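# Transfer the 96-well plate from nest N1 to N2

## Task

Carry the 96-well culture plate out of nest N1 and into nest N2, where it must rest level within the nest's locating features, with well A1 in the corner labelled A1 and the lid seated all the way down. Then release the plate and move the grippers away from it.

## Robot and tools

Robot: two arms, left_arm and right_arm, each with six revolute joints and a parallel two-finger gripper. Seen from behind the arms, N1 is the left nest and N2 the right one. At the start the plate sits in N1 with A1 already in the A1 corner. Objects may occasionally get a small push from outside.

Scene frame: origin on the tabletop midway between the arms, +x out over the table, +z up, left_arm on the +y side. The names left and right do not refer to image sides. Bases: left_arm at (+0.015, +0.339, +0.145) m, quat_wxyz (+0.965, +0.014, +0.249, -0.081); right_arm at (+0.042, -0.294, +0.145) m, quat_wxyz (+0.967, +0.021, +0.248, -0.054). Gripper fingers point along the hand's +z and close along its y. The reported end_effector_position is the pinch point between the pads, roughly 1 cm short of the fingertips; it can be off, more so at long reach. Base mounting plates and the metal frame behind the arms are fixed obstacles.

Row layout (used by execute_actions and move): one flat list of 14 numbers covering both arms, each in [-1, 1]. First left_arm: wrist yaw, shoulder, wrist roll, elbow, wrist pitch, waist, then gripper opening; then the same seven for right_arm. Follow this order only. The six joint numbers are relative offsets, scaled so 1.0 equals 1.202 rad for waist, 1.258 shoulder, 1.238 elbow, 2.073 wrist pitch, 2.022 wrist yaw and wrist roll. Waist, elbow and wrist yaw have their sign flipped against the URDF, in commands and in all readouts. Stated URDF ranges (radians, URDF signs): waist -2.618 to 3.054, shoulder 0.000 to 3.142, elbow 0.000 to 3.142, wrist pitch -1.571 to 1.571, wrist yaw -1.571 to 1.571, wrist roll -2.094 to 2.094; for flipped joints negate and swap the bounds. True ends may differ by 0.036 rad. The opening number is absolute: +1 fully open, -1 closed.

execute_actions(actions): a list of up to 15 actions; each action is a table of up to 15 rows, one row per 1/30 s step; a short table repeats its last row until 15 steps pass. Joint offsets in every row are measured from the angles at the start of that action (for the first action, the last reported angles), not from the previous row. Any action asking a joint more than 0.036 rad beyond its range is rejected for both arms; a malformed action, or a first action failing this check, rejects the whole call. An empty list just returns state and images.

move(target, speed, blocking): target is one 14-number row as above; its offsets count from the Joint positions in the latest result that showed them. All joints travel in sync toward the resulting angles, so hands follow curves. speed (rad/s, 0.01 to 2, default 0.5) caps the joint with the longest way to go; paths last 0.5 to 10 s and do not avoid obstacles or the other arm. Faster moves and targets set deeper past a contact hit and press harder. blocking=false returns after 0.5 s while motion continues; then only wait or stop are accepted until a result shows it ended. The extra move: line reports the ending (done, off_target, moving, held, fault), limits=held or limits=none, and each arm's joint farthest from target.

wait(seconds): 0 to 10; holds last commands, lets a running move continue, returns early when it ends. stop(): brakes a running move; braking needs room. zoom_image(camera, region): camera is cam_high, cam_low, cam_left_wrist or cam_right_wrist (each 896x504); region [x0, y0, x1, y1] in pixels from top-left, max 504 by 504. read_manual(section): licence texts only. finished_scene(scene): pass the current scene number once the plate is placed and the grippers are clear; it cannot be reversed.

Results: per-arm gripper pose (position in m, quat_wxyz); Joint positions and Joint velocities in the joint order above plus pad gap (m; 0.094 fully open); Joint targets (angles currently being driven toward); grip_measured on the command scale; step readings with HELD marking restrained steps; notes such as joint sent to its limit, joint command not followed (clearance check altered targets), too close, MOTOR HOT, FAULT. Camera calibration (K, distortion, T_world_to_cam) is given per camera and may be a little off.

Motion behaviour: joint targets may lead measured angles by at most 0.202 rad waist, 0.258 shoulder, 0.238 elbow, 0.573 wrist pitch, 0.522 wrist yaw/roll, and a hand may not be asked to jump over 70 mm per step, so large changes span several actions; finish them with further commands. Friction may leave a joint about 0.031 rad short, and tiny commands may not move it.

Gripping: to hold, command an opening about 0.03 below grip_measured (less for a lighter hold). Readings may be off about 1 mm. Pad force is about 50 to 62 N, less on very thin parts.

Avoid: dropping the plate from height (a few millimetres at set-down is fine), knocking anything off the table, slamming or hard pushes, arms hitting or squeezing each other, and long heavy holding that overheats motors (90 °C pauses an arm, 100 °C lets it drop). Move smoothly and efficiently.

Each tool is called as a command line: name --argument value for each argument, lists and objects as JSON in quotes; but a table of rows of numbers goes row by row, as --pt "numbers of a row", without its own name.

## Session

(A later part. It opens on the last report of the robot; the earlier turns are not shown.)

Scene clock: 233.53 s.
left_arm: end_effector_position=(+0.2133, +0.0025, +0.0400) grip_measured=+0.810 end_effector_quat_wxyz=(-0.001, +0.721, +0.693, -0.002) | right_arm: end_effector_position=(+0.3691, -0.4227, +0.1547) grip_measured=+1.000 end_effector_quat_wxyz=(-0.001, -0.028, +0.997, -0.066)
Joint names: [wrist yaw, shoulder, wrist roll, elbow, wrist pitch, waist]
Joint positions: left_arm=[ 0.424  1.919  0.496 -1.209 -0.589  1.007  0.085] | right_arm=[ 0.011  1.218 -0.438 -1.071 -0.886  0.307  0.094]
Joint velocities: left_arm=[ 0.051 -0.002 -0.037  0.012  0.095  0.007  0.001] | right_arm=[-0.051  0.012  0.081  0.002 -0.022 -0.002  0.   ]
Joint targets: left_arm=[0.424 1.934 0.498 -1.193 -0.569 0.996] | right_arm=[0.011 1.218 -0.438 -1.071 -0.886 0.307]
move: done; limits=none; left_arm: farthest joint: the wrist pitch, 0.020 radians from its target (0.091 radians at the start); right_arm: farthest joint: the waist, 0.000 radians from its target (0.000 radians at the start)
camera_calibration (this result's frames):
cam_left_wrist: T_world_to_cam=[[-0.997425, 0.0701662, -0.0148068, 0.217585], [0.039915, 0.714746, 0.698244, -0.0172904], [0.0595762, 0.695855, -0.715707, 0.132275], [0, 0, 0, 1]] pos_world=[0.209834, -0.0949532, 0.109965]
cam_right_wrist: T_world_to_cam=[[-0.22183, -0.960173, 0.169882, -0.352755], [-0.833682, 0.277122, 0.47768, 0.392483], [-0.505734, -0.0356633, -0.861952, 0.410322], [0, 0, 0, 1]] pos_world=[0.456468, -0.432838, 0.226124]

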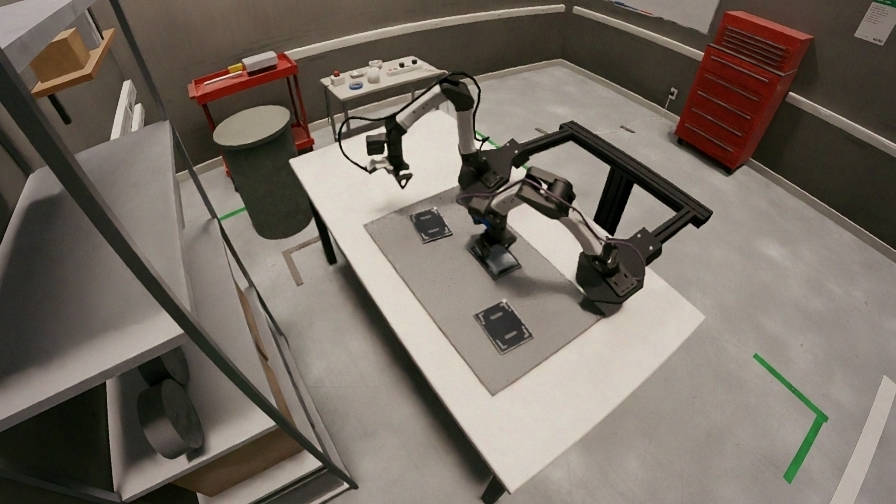

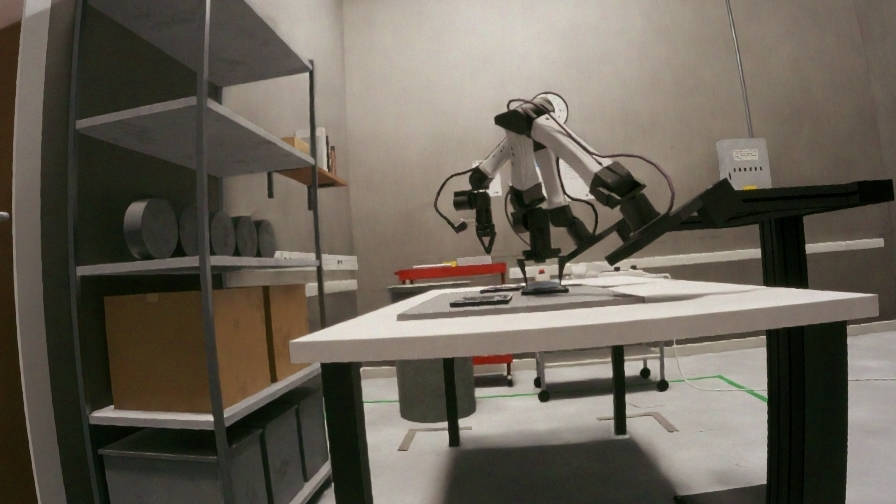

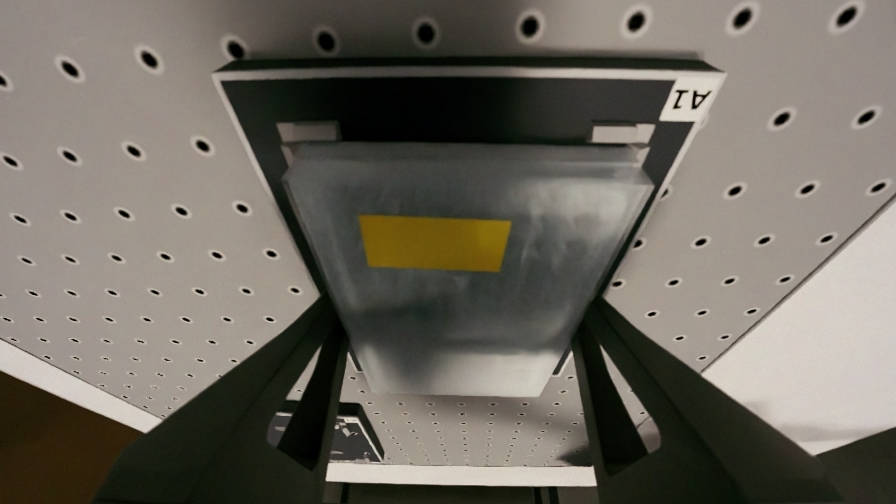

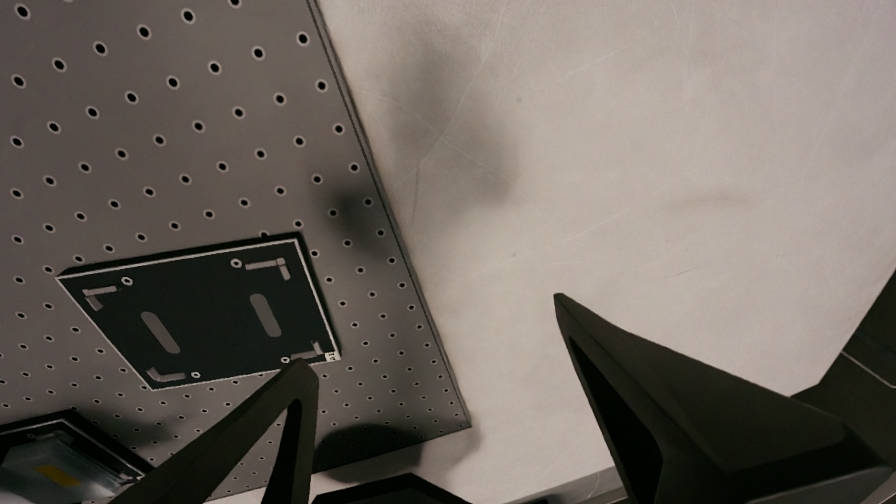

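execute_actions --actions '[[[0,0.03,0,0.013,0.013,-0.009,0.765,0,0,0,0,0,0,1]]]'

zoom_image --camera "cam_left_wrist" --region '[220,40,724,240]'

Scene clock: 238.73 s.
left_arm: end_effector_position=(+0.2126, +0.0025, +0.0382) grip_measured=+0.810 end_effector_quat_wxyz=(-0.002, +0.719, +0.695, -0.001) | right_arm: end_effector_position=(+0.3691, -0.4227, +0.1547) grip_measured=+1.000 end_effector_quat_wxyz=(-0.001, -0.028, +0.997, -0.066)
Joint names: [wrist yaw, shoulder, wrist roll, elbow, wrist pitch, waist]
Joint positions: left_arm=[ 0.425  1.924  0.488 -1.209 -0.586  1.007  0.085] | right_arm=[ 0.011  1.218 -0.438 -1.071 -0.886  0.307  0.094]
Joint velocities: left_arm=[ 0.051 -0.002 -0.007 -0.007  0.051  0.012 -0.001] | right_arm=[ 0.022 -0.012 -0.007 -0.002 -0.022 -0.007  0.   ]
Joint targets: left_arm=[0.424 1.957 0.496 -1.193 -0.562 0.996] | right_arm=[0.011 1.218 -0.438 -1.071 -0.886 0.307]
Step readings (joint positions):
0: left_arm=[0.424 1.919 0.496 -1.209 -0.589 1.007] | right_arm=[0.011 1.218 -0.438 -1.071 -0.886 0.307]
1: left_arm=[0.424 1.921 0.495 -1.209 -0.588 1.007] | right_arm=[0.011 1.218 -0.438 -1.071 -0.886 0.307]
2: left_arm=[0.425 1.924 0.492 -1.209 -0.586 1.007] | right_arm=[0.011 1.218 -0.438 -1.071 -0.886 0.307]
4: left_arm=[0.425 1.924 0.489 -1.209 -0.586 1.007] | right_arm=[0.011 1.218 -0.438 -1.071 -0.886 0.307]
8: left_arm=[0.425 1.924 0.488 -1.209 -0.586 1.007] | right_arm=[0.011 1.218 -0.438 -1.071 -0.886 0.307]
15: Joint positions above
camera_calibration (this result's frames):
cam_left_wrist: T_world_to_cam=[[-0.997875, 0.0635368, -0.0144309, 0.216912], [0.0353052, 0.713435, 0.699832, -0.0151699], [0.0547606, 0.697835, -0.714162, 0.132025], [0, 0, 0, 1]] pos_world=[0.209757, -0.0950908, 0.108034]
cam_right_wrist: T_world_to_cam=[[-0.22183, -0.960173, 0.169882, -0.352755], [-0.833682, 0.277122, 0.47768, 0.392483], [-0.505734, -0.0356633, -0.861952, 0.410322], [0, 0, 0, 1]] pos_world=[0.456468, -0.432838, 0.226124]

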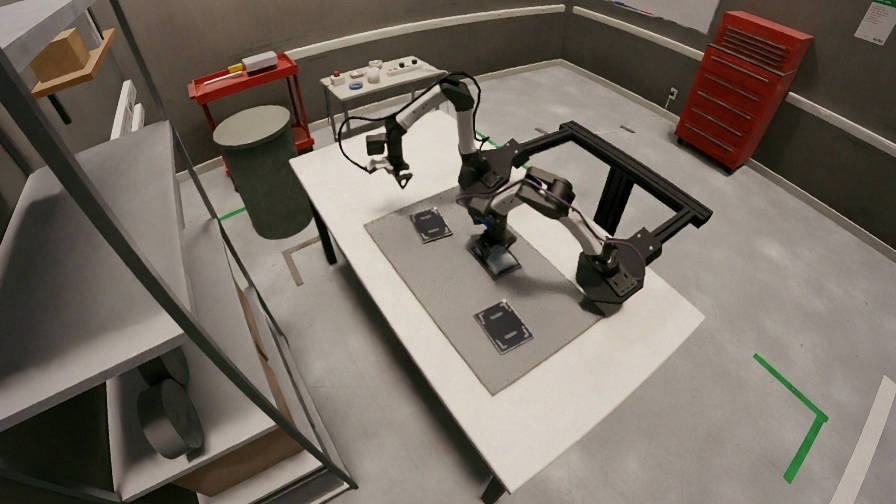

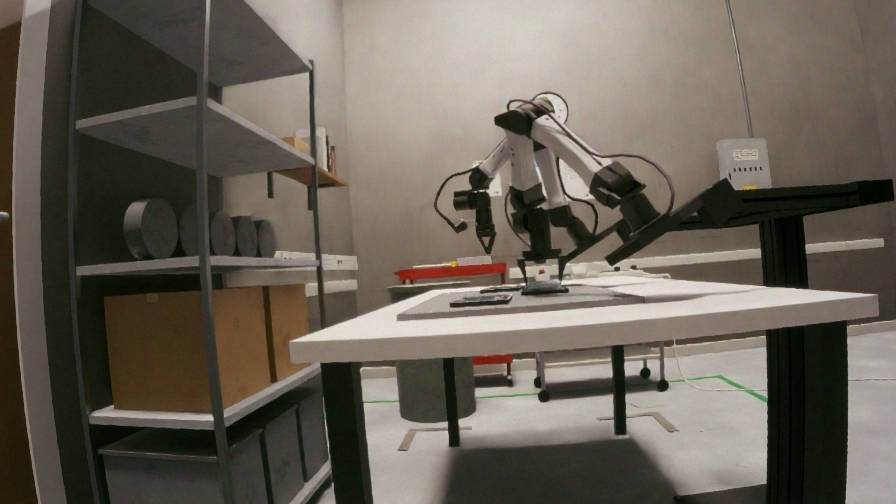

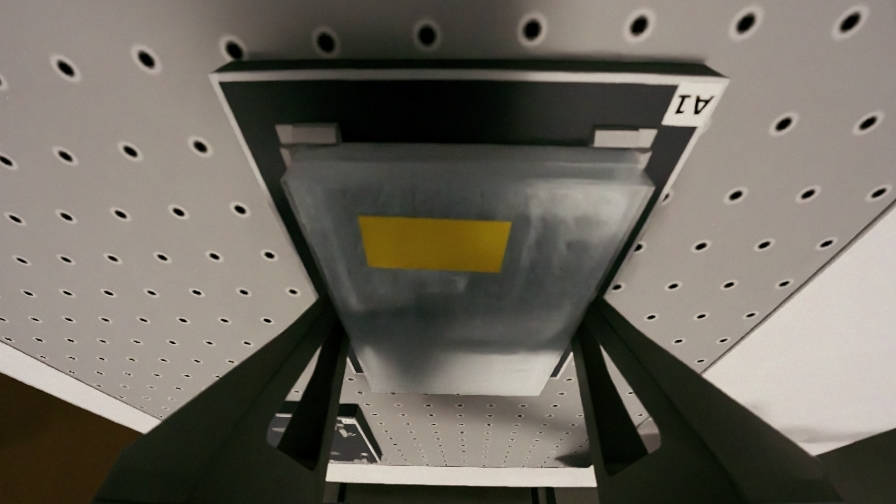

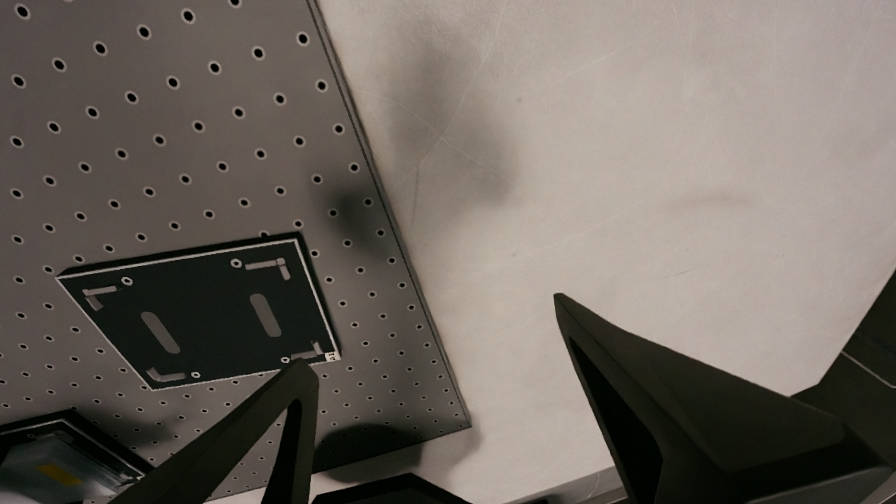

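Region (220, 40, 724, 240) of cam_left_wrist's 896x504 image, scaled by 1.000; it fills the top 200 rows of this view, and the rest is white.

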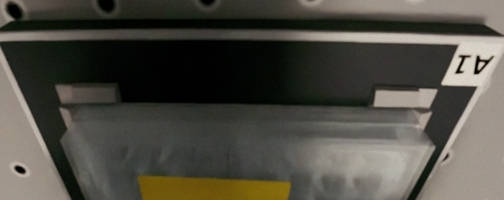

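execute_actions --actions '[[[0,0,0,0,0,0,0.79,0,0,0,0,0,0,1]],[[0,0,0,0,0,0,0.81,0,0,0,0,0,0,1]],[[0,0,0,0,0,0,0.84,0,0,0,0,0,0,1]],[[0,0,0,0,0,0,0.92,0,0,0,0,0,0,1]],[[0,0,0,0,0,0,1,0,0,0,0,0,0,1]]]'

move --target '[0,-0.1,0,-0.05,-0.075,0.05,1,0,0,0,0,0,0,1]' --speed 0.15

Scene clock: 244.00 s.
left_arm: end_effector_position=(+0.2128, +0.0025, +0.0382) grip_measured=+1.000 end_effector_quat_wxyz=(-0.002, +0.717, +0.697, -0.000) | right_arm: end_effector_position=(+0.3691, -0.4227, +0.1547) grip_measured=+1.000 end_effector_quat_wxyz=(-0.001, -0.028, +0.997, -0.066)
Joint names: [wrist yaw, shoulder, wrist roll, elbow, wrist pitch, waist]
Joint positions: left_arm=[ 0.426  1.924  0.484 -1.209 -0.585  1.007  0.094] | right_arm=[ 0.011  1.218 -0.438 -1.071 -0.886  0.307  0.094]
Joint velocities: left_arm=[ 0.037  0.002 -0.125  0.002 -0.007 -0.002  0.   ] | right_arm=[-0.095 -0.012 -0.037 -0.007  0.007 -0.027  0.   ]
Joint targets: left_arm=[0.426 1.924 0.484 -1.209 -0.585 1.007] | right_arm=[0.011 1.218 -0.438 -1.071 -0.886 0.307]
Step readings (joint positions; steps 1 to 15: 1st action; 16 to 30: 2nd action; 31 to 45: 3rd action; 46 to 60: 4th action; 61 to 75: 5th action):
0: left_arm=[0.425 1.924 0.488 -1.209 -0.586 1.007] | right_arm=[0.011 1.218 -0.438 -1.071 -0.886 0.307]
1: left_arm=[0.425 1.924 0.487 -1.209 -0.586 1.007] | right_arm=[0.011 1.218 -0.438 -1.071 -0.886 0.307]
2: left_arm=[0.426 1.924 0.485 -1.209 -0.585 1.007] | right_arm=[0.011 1.218 -0.438 -1.071 -0.886 0.307]
4: left_arm=[0.426 1.924 0.485 -1.209 -0.585 1.007] | right_arm=[0.011 1.218 -0.438 -1.071 -0.886 0.307]
8: left_arm=[0.426 1.924 0.485 -1.209 -0.585 1.007] | right_arm=[0.011 1.218 -0.438 -1.071 -0.886 0.307]
15: left_arm=[0.426 1.924 0.485 -1.209 -0.585 1.007] | right_arm=[0.011 1.218 -0.438 -1.071 -0.886 0.307]
16: left_arm=[0.426 1.924 0.484 -1.209 -0.585 1.007] | right_arm=[0.011 1.218 -0.438 -1.071 -0.886 0.307]
17: left_arm=[0.426 1.924 0.484 -1.209 -0.585 1.007] | right_arm=[0.011 1.218 -0.438 -1.071 -0.886 0.307]
19: left_arm=[0.426 1.924 0.484 -1.209 -0.585 1.007] | right_arm=[0.011 1.218 -0.438 -1.071 -0.886 0.307]
23: left_arm=[0.426 1.924 0.484 -1.209 -0.585 1.007] | right_arm=[0.011 1.218 -0.438 -1.071 -0.886 0.307]
30: left_arm=[0.426 1.924 0.484 -1.209 -0.585 1.007] | right_arm=[0.011 1.218 -0.438 -1.071 -0.886 0.307]
31: left_arm=[0.426 1.924 0.484 -1.209 -0.585 1.007] | right_arm=[0.011 1.218 -0.438 -1.071 -0.886 0.307]
32: left_arm=[0.426 1.924 0.484 -1.209 -0.585 1.007] | right_arm=[0.011 1.218 -0.438 -1.071 -0.886 0.307]
34: left_arm=[0.426 1.924 0.484 -1.209 -0.585 1.007] | right_arm=[0.011 1.218 -0.438 -1.071 -0.886 0.307]
38: left_arm=[0.426 1.924 0.484 -1.209 -0.585 1.007] | right_arm=[0.011 1.218 -0.438 -1.071 -0.886 0.307]
45: left_arm=[0.426 1.924 0.484 -1.209 -0.585 1.007] | right_arm=[0.011 1.218 -0.438 -1.071 -0.886 0.307]
46: left_arm=[0.426 1.924 0.484 -1.209 -0.585 1.007] | right_arm=[0.011 1.218 -0.438 -1.071 -0.886 0.307]
47: left_arm=[0.426 1.924 0.484 -1.209 -0.585 1.007] | right_arm=[0.011 1.218 -0.438 -1.071 -0.886 0.307]
49: left_arm=[0.426 1.924 0.484 -1.209 -0.585 1.007] | right_arm=[0.011 1.218 -0.438 -1.071 -0.886 0.307]
53: left_arm=[0.426 1.924 0.484 -1.209 -0.585 1.007] | right_arm=[0.011 1.218 -0.438 -1.071 -0.886 0.307]
60: left_arm=[0.426 1.924 0.484 -1.209 -0.585 1.007] | right_arm=[0.011 1.218 -0.438 -1.071 -0.886 0.307]
61: left_arm=[0.426 1.924 0.484 -1.209 -0.585 1.007] | right_arm=[0.011 1.218 -0.438 -1.071 -0.886 0.307]
62: left_arm=[0.426 1.924 0.484 -1.209 -0.585 1.007] | right_arm=[0.011 1.218 -0.438 -1.071 -0.886 0.307]
64: left_arm=[0.426 1.924 0.484 -1.209 -0.585 1.007] | right_arm=[0.011 1.218 -0.438 -1.071 -0.886 0.307]
68: left_arm=[0.426 1.924 0.484 -1.209 -0.585 1.007] | right_arm=[0.011 1.218 -0.438 -1.071 -0.886 0.307]
75: Joint positions above
camera_calibration (this result's frames):
cam_left_wrist: T_world_to_cam=[[-0.998124, 0.0591979, -0.015605, 0.217235], [0.0313689, 0.713435, 0.700019, -0.0143518], [0.0525728, 0.698216, -0.713954, 0.132464], [0, 0, 0, 1]] pos_world=[0.210314, -0.0951094, 0.10801]
cam_right_wrist: T_world_to_cam=[[-0.22183, -0.960173, 0.169882, -0.352755], [-0.833682, 0.277122, 0.47768, 0.392483], [-0.505734, -0.0356633, -0.861952, 0.410322], [0, 0, 0, 1]] pos_world=[0.456468, -0.432838, 0.226124]

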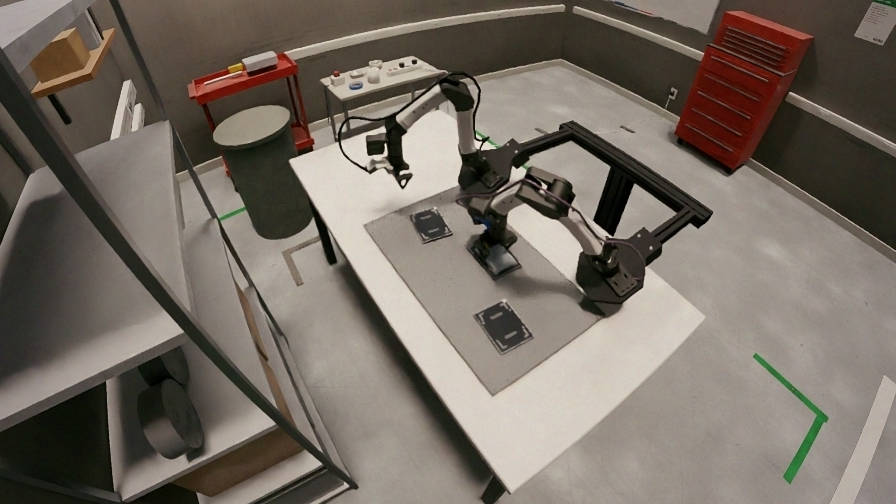

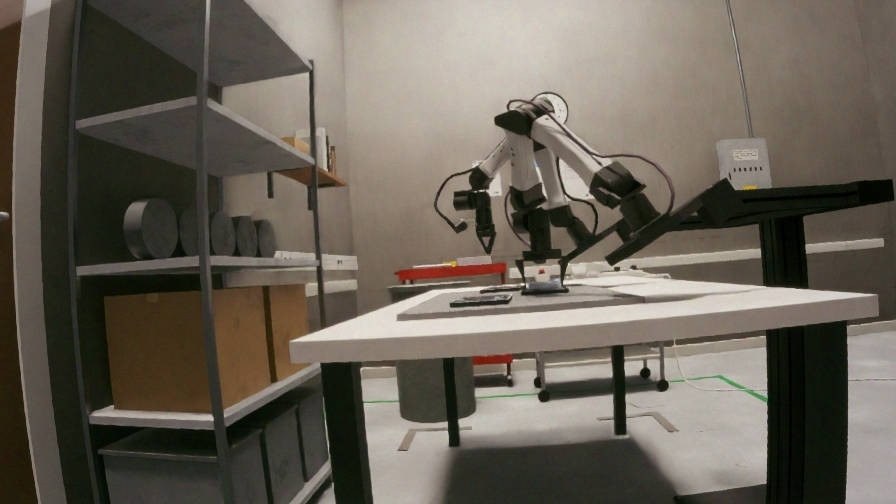

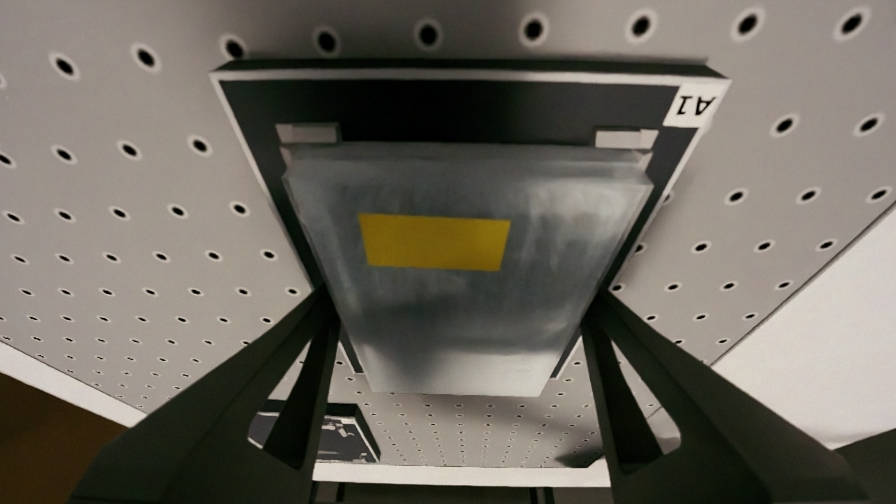

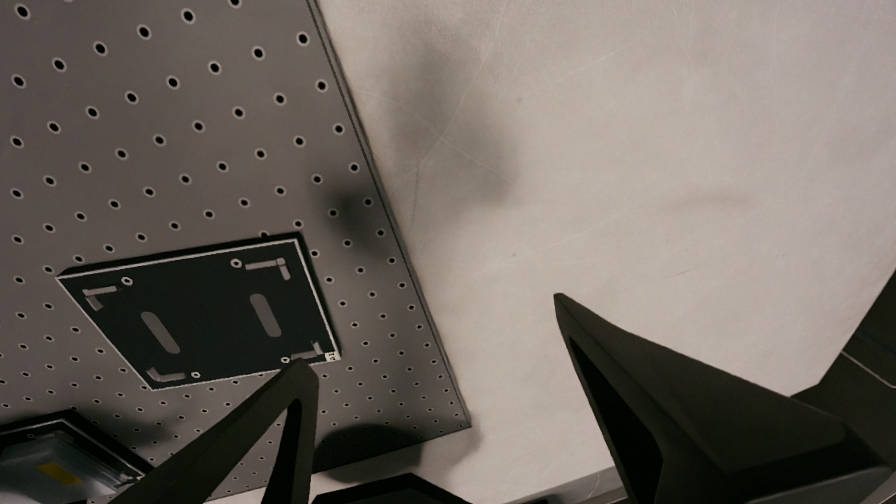

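Scene clock: 245.63 s.
left_arm: end_effector_position=(+0.2153, -0.0005, +0.0852) grip_measured=+1.000 end_effector_quat_wxyz=(+0.007, +0.731, +0.682, -0.010) | right_arm: end_effector_position=(+0.3691, -0.4227, +0.1547) grip_measured=+1.000 end_effector_quat_wxyz=(-0.001, -0.028, +0.997, -0.066)
Joint names: [wrist yaw, shoulder, wrist roll, elbow, wrist pitch, waist]
Joint positions: left_arm=[ 0.426  1.82   0.484 -1.251 -0.728  1.055  0.094] | right_arm=[ 0.011  1.218 -0.438 -1.071 -0.886  0.307  0.094]
Joint velocities: left_arm=[-0.037 -0.002 -0.007  0.012  0.007 -0.022  0.   ] | right_arm=[-0.007 -0.002  0.022 -0.007  0.037  0.012  0.   ]
Joint targets: left_arm=[0.426 1.799 0.484 -1.271 -0.741 1.067] | right_arm=[0.011 1.218 -0.438 -1.071 -0.886 0.307]
move: off_target (left_arm); limits=none; left_arm: farthest joint: the shoulder, 0.022 radians from its target (0.126 radians at the start); right_arm: farthest joint: the waist, 0.000 radians from its target (0.000 radians at the start)
camera_calibration (this result's frames):
cam_left_wrist: T_world_to_cam=[[-0.994959, 0.0989842, -0.0160903, 0.220029], [0.0615946, 0.729809, 0.680871, -0.0499964], [0.0791383, 0.676448, -0.732226, 0.163781], [0, 0, 0, 1]] pos_world=[0.209038, -0.0960811, 0.157506]
cam_right_wrist: T_world_to_cam=[[-0.22183, -0.960173, 0.169882, -0.352755], [-0.833682, 0.277122, 0.47768, 0.392483], [-0.505734, -0.0356633, -0.861952, 0.410322], [0, 0, 0, 1]] pos_world=[0.456468, -0.432838, 0.226124]

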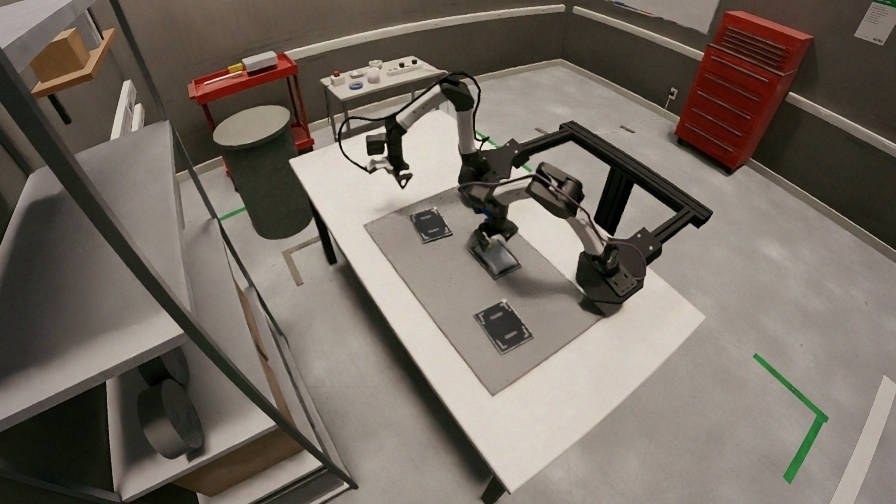

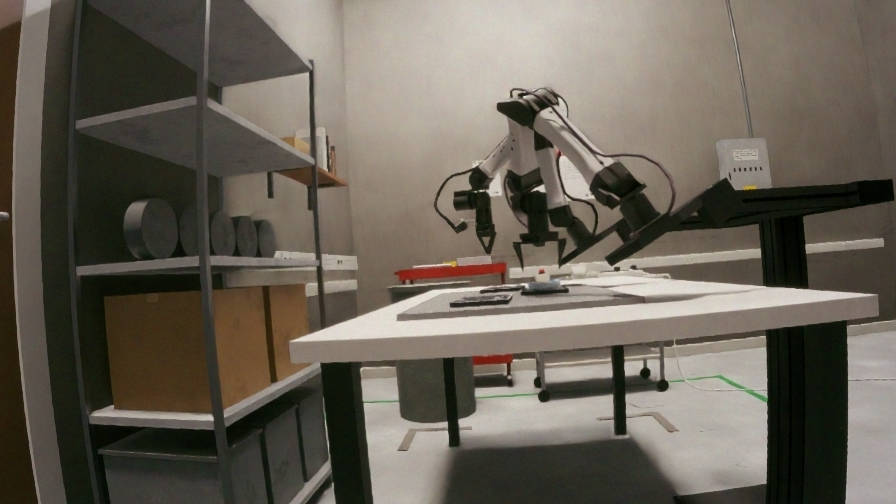

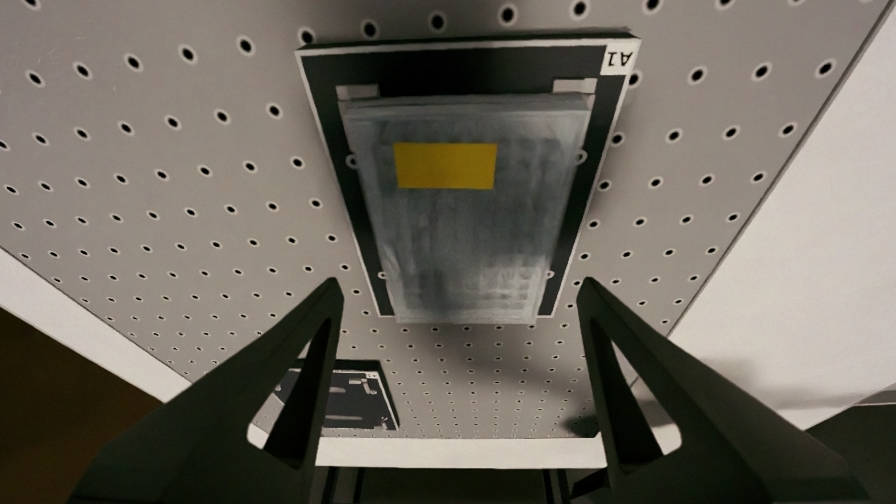

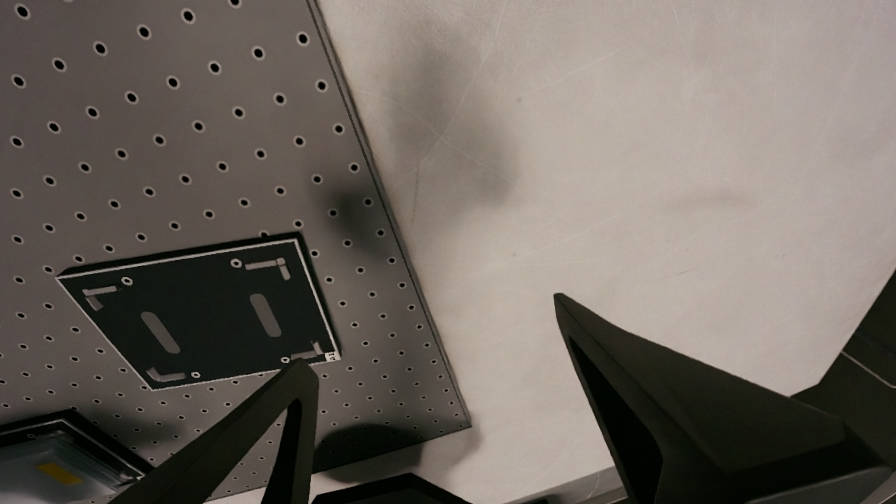

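move --target '[-0.17,-0.44,0,0.16,-0.08,-0.95,1,0,0,0,0,0,0,1]' --speed 0.7

Scene clock: 251.63 s.
left_arm: end_effector_position=(+0.3607, +0.3212, +0.1311) grip_measured=+1.000 end_effector_quat_wxyz=(-0.025, +0.286, +0.957, +0.052) | right_arm: end_effector_position=(+0.3691, -0.4227, +0.1547) grip_measured=+1.000 end_effector_quat_wxyz=(-0.001, -0.028, +0.997, -0.066)
Joint names: [wrist yaw, shoulder, wrist roll, elbow, wrist pitch, waist]
Joint positions: left_arm=[ 0.089  1.286  0.484 -1.069 -0.88  -0.078  0.094] | right_arm=[ 0.011  1.218 -0.438 -1.071 -0.886  0.307  0.094]
Joint velocities: left_arm=[ 0.066  0.002  0.037  0.007 -0.007 -0.007  0.   ] | right_arm=[ 0.022 -0.017  0.051  0.002 -0.037 -0.012  0.   ]
Joint targets: left_arm=[0.082 1.266 0.484 -1.053 -0.893 -0.087] | right_arm=[0.011 1.218 -0.438 -1.071 -0.886 0.307]
move: done; limits=none; left_arm: farthest joint: the shoulder, 0.020 radians from its target (0.553 radians at the start); right_arm: farthest joint: the waist, 0.000 radians from its target (0.000 radians at the start)
camera_calibration (this result's frames):
cam_left_wrist: T_world_to_cam=[[-0.574085, -0.812457, -0.101684, 0.48575], [-0.580116, 0.31595, 0.750761, 0.0302128], [-0.577834, 0.489989, -0.652701, 0.25473], [0, 0, 0, 1]] pos_world=[0.44358, 0.26029, 0.192973]
cam_right_wrist: T_world_to_cam=[[-0.22183, -0.960173, 0.169882, -0.352755], [-0.833682, 0.277122, 0.47768, 0.392483], [-0.505734, -0.0356633, -0.861952, 0.410322], [0, 0, 0, 1]] pos_world=[0.456468, -0.432838, 0.226124]

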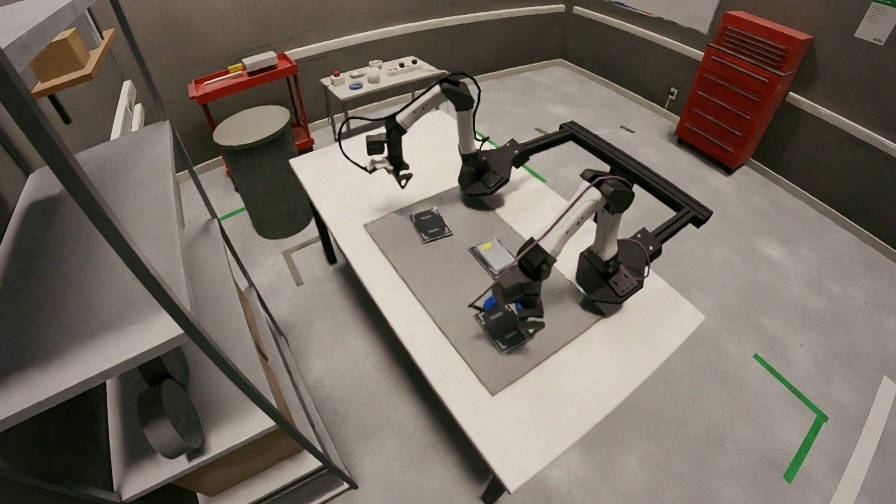

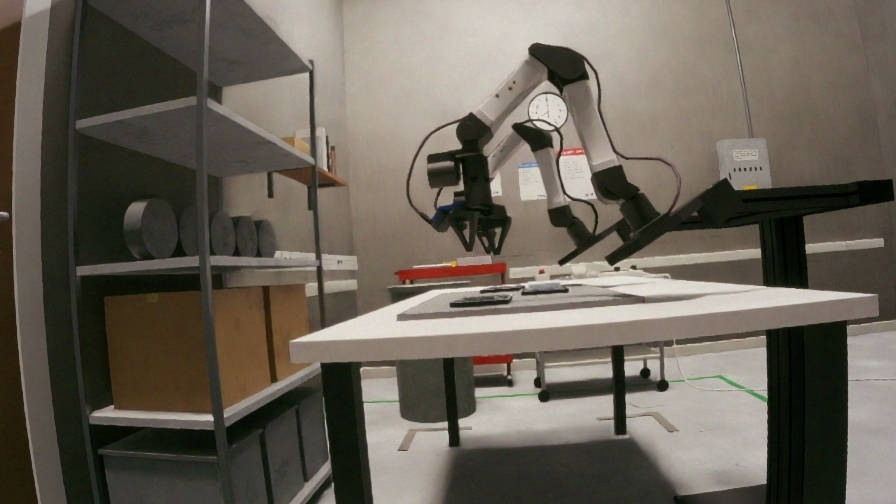

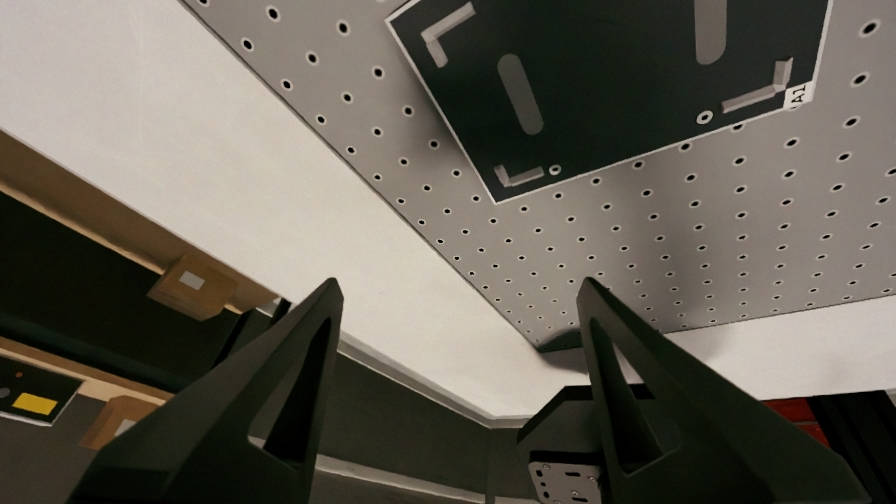

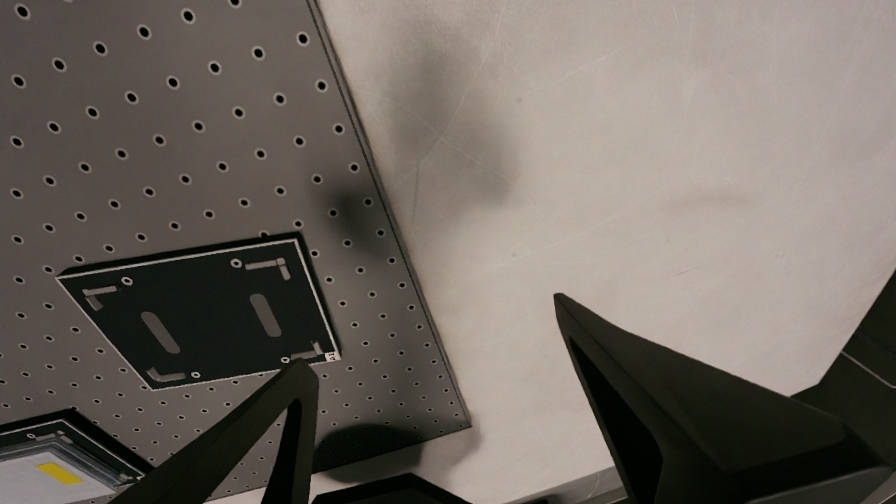

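move --target '[0,0,0,0,0,0,1,-0.18,0.24,0.083,-0.02,0.03,-1.0,1]' --speed 0.7

Scene clock: 262.13 s.
left_arm: end_effector_position=(+0.3606, +0.3211, +0.1311) grip_measured=+1.000 end_effector_quat_wxyz=(-0.026, +0.286, +0.957, +0.052) | right_arm: end_effector_position=(+0.3298, -0.1128, +0.1192) grip_measured=+1.000 end_effector_quat_wxyz=(-0.016, -0.481, +0.876, +0.023)
Joint names: [wrist yaw, shoulder, wrist roll, elbow, wrist pitch, waist]
Joint positions: left_arm=[ 0.088  1.286  0.484 -1.069 -0.881 -0.078  0.094] | right_arm=[-0.341  1.505 -0.282 -1.071 -0.838 -0.89   0.094]
Joint velocities: left_arm=[-0.066 -0.002 -0.022  0.017  0.051 -0.012  0.   ] | right_arm=[ 0.022 -0.007 -0.007 -0.007 -0.037  0.022  0.   ]
Joint targets: left_arm=[0.089 1.286 0.484 -1.069 -0.881 -0.078] | right_arm=[-0.353 1.520 -0.270 -1.096 -0.824 -0.895]
move: off_target (right_arm); limits=none; left_arm: farthest joint: the wrist pitch, 0.001 radians from its target (0.001 radians at the start); right_arm: farthest joint: the elbow, 0.025 radians from its target (0.025 radians at the start)
camera_calibration (this result's frames):
cam_left_wrist: T_world_to_cam=[[-0.574111, -0.812504, -0.101166, 0.485603], [-0.57981, 0.316196, 0.750893, 0.0299697], [-0.578115, 0.489753, -0.652629, 0.254864], [0, 0, 0, 1]] pos_world=[0.443508, 0.260257, 0.192955]
cam_right_wrist: T_world_to_cam=[[0.662786, -0.748744, -0.00987774, -0.304352], [-0.631342, -0.565858, 0.530294, 0.122694], [-0.402643, -0.345235, -0.847757, 0.30031], [0, 0, 0, 1]] pos_world=[0.4001, -0.0547764, 0.186519]

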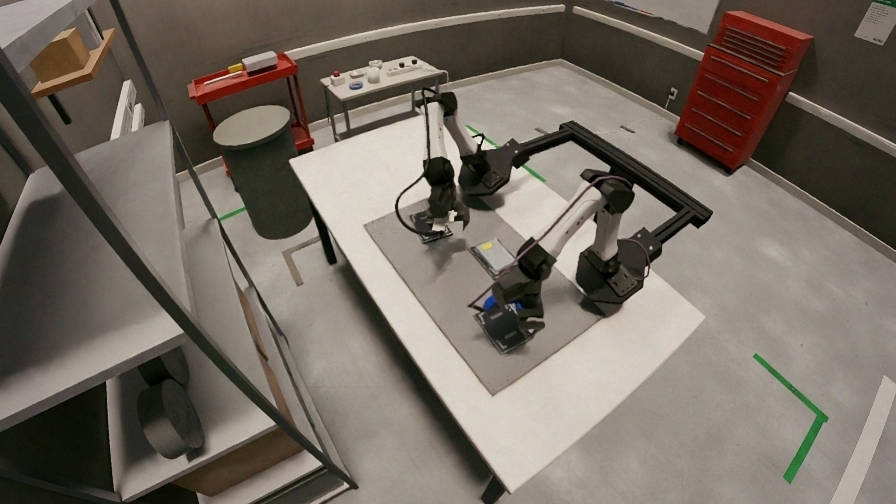

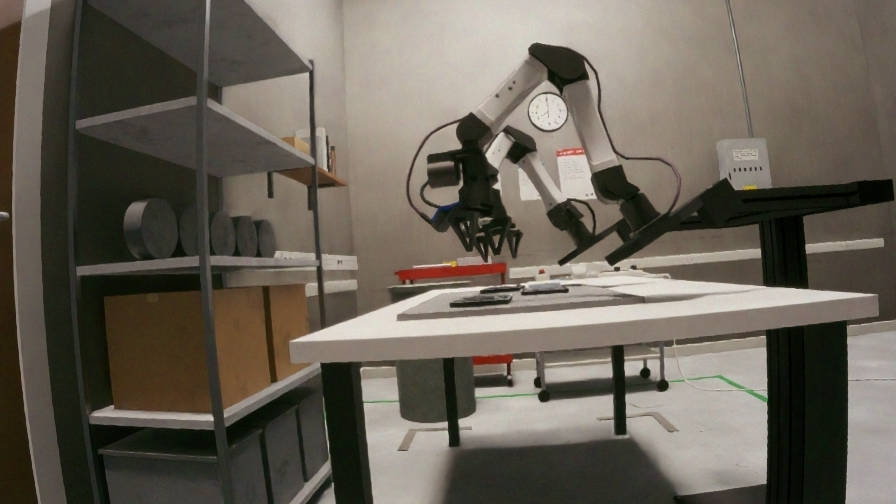

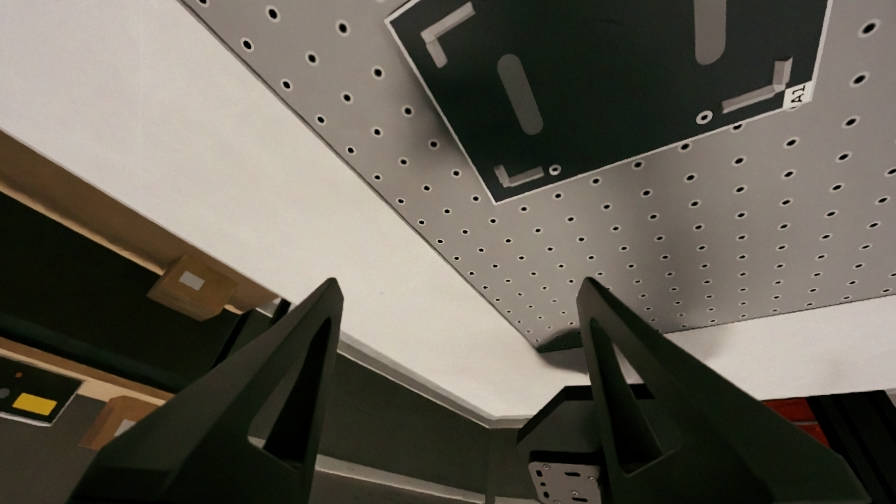

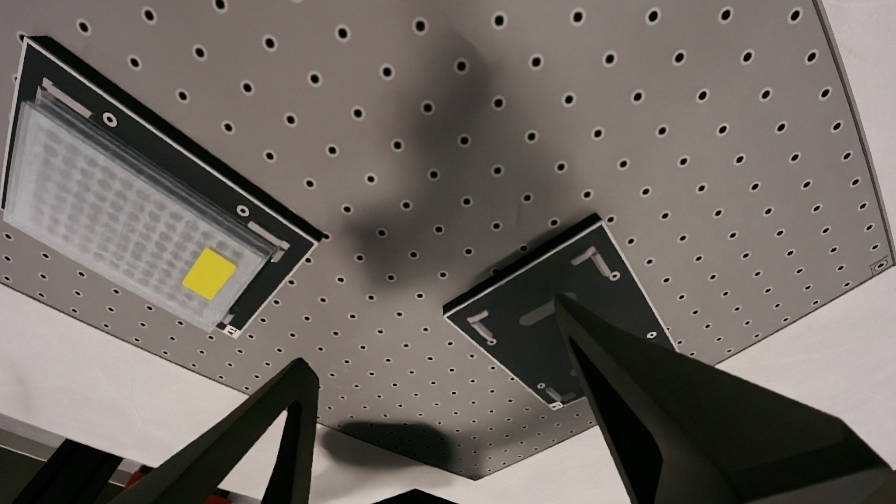

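move --target '[0,0,0,0,0,0,1,-0.082,0.288,0.008,-0.052,0.051,-0.42,1]' --speed 0.4

Scene clock: 268.60 s.
left_arm: end_effector_position=(+0.3606, +0.3211, +0.1311) grip_measured=+1.000 end_effector_quat_wxyz=(-0.026, +0.286, +0.957, +0.052) | right_arm: end_effector_position=(+0.2098, +0.0025, +0.0996) grip_measured=+1.000 end_effector_quat_wxyz=(+0.002, +0.695, -0.719, -0.000)
Joint names: [wrist yaw, shoulder, wrist roll, elbow, wrist pitch, waist]
Joint positions: left_arm=[ 0.088  1.286  0.484 -1.069 -0.881 -0.078  0.094] | right_arm=[-0.495  1.854 -0.277 -1.11  -0.747 -1.391  0.094]
Joint velocities: left_arm=[-0.037  0.002 -0.139 -0.012  0.007 -0.012  0.   ] | right_arm=[-0.037 -0.032  0.007  0.007  0.037 -0.007  0.   ]
Joint targets: left_arm=[0.088 1.286 0.484 -1.069 -0.881 -0.078] | right_arm=[-0.507 1.867 -0.266 -1.136 -0.732 -1.395]
move: off_target (right_arm); limits=none; left_arm: farthest joint: the waist, 0.000 radians from its target (0.000 radians at the start); right_arm: farthest joint: the elbow, 0.025 radians from its target (0.064 radians at the start)
camera_calibration (this result's frames):
cam_left_wrist: T_world_to_cam=[[-0.574111, -0.812504, -0.101166, 0.485603], [-0.57981, 0.316196, 0.750893, 0.0299697], [-0.578115, 0.489753, -0.652629, 0.254864], [0, 0, 0, 1]] pos_world=[0.443508, 0.260257, 0.192955]
cam_right_wrist: T_world_to_cam=[[0.950421, -0.308272, 0.0408396, -0.205221], [-0.284572, -0.809269, 0.513908, 0.0520261], [-0.125374, -0.500051, -0.856872, 0.218254], [0, 0, 0, 1]] pos_world=[0.237215, 0.0879773, 0.168661]

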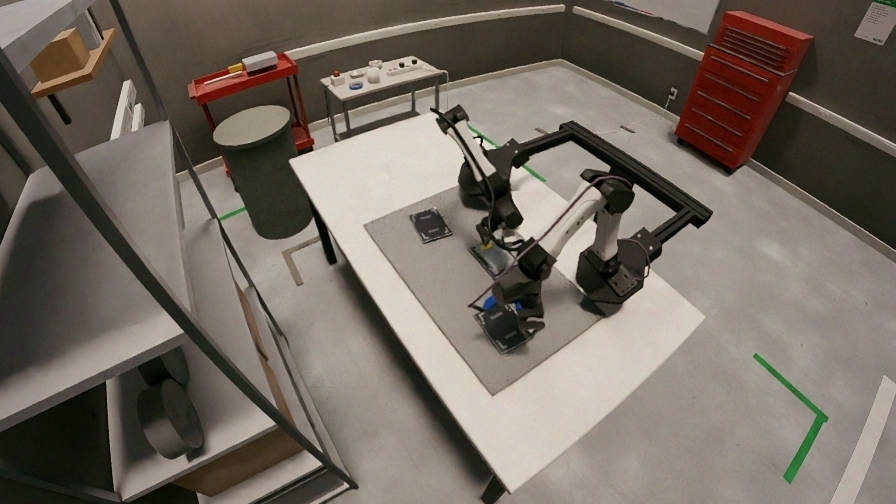

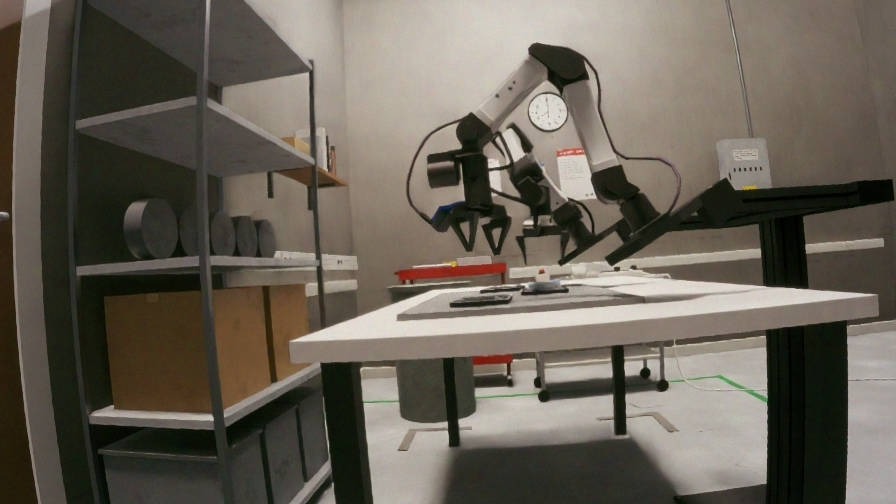

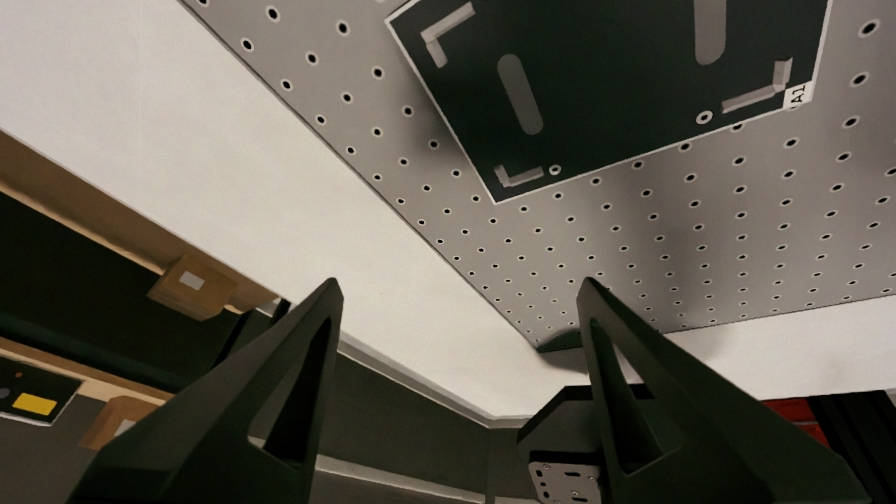

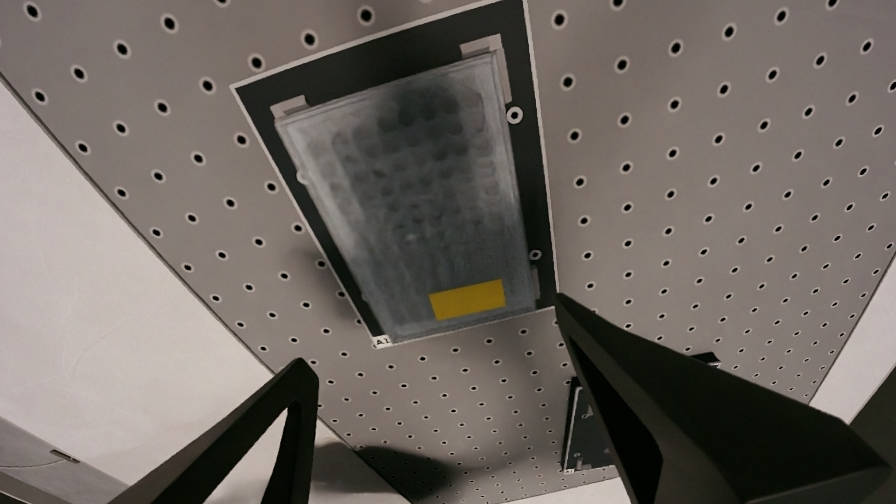

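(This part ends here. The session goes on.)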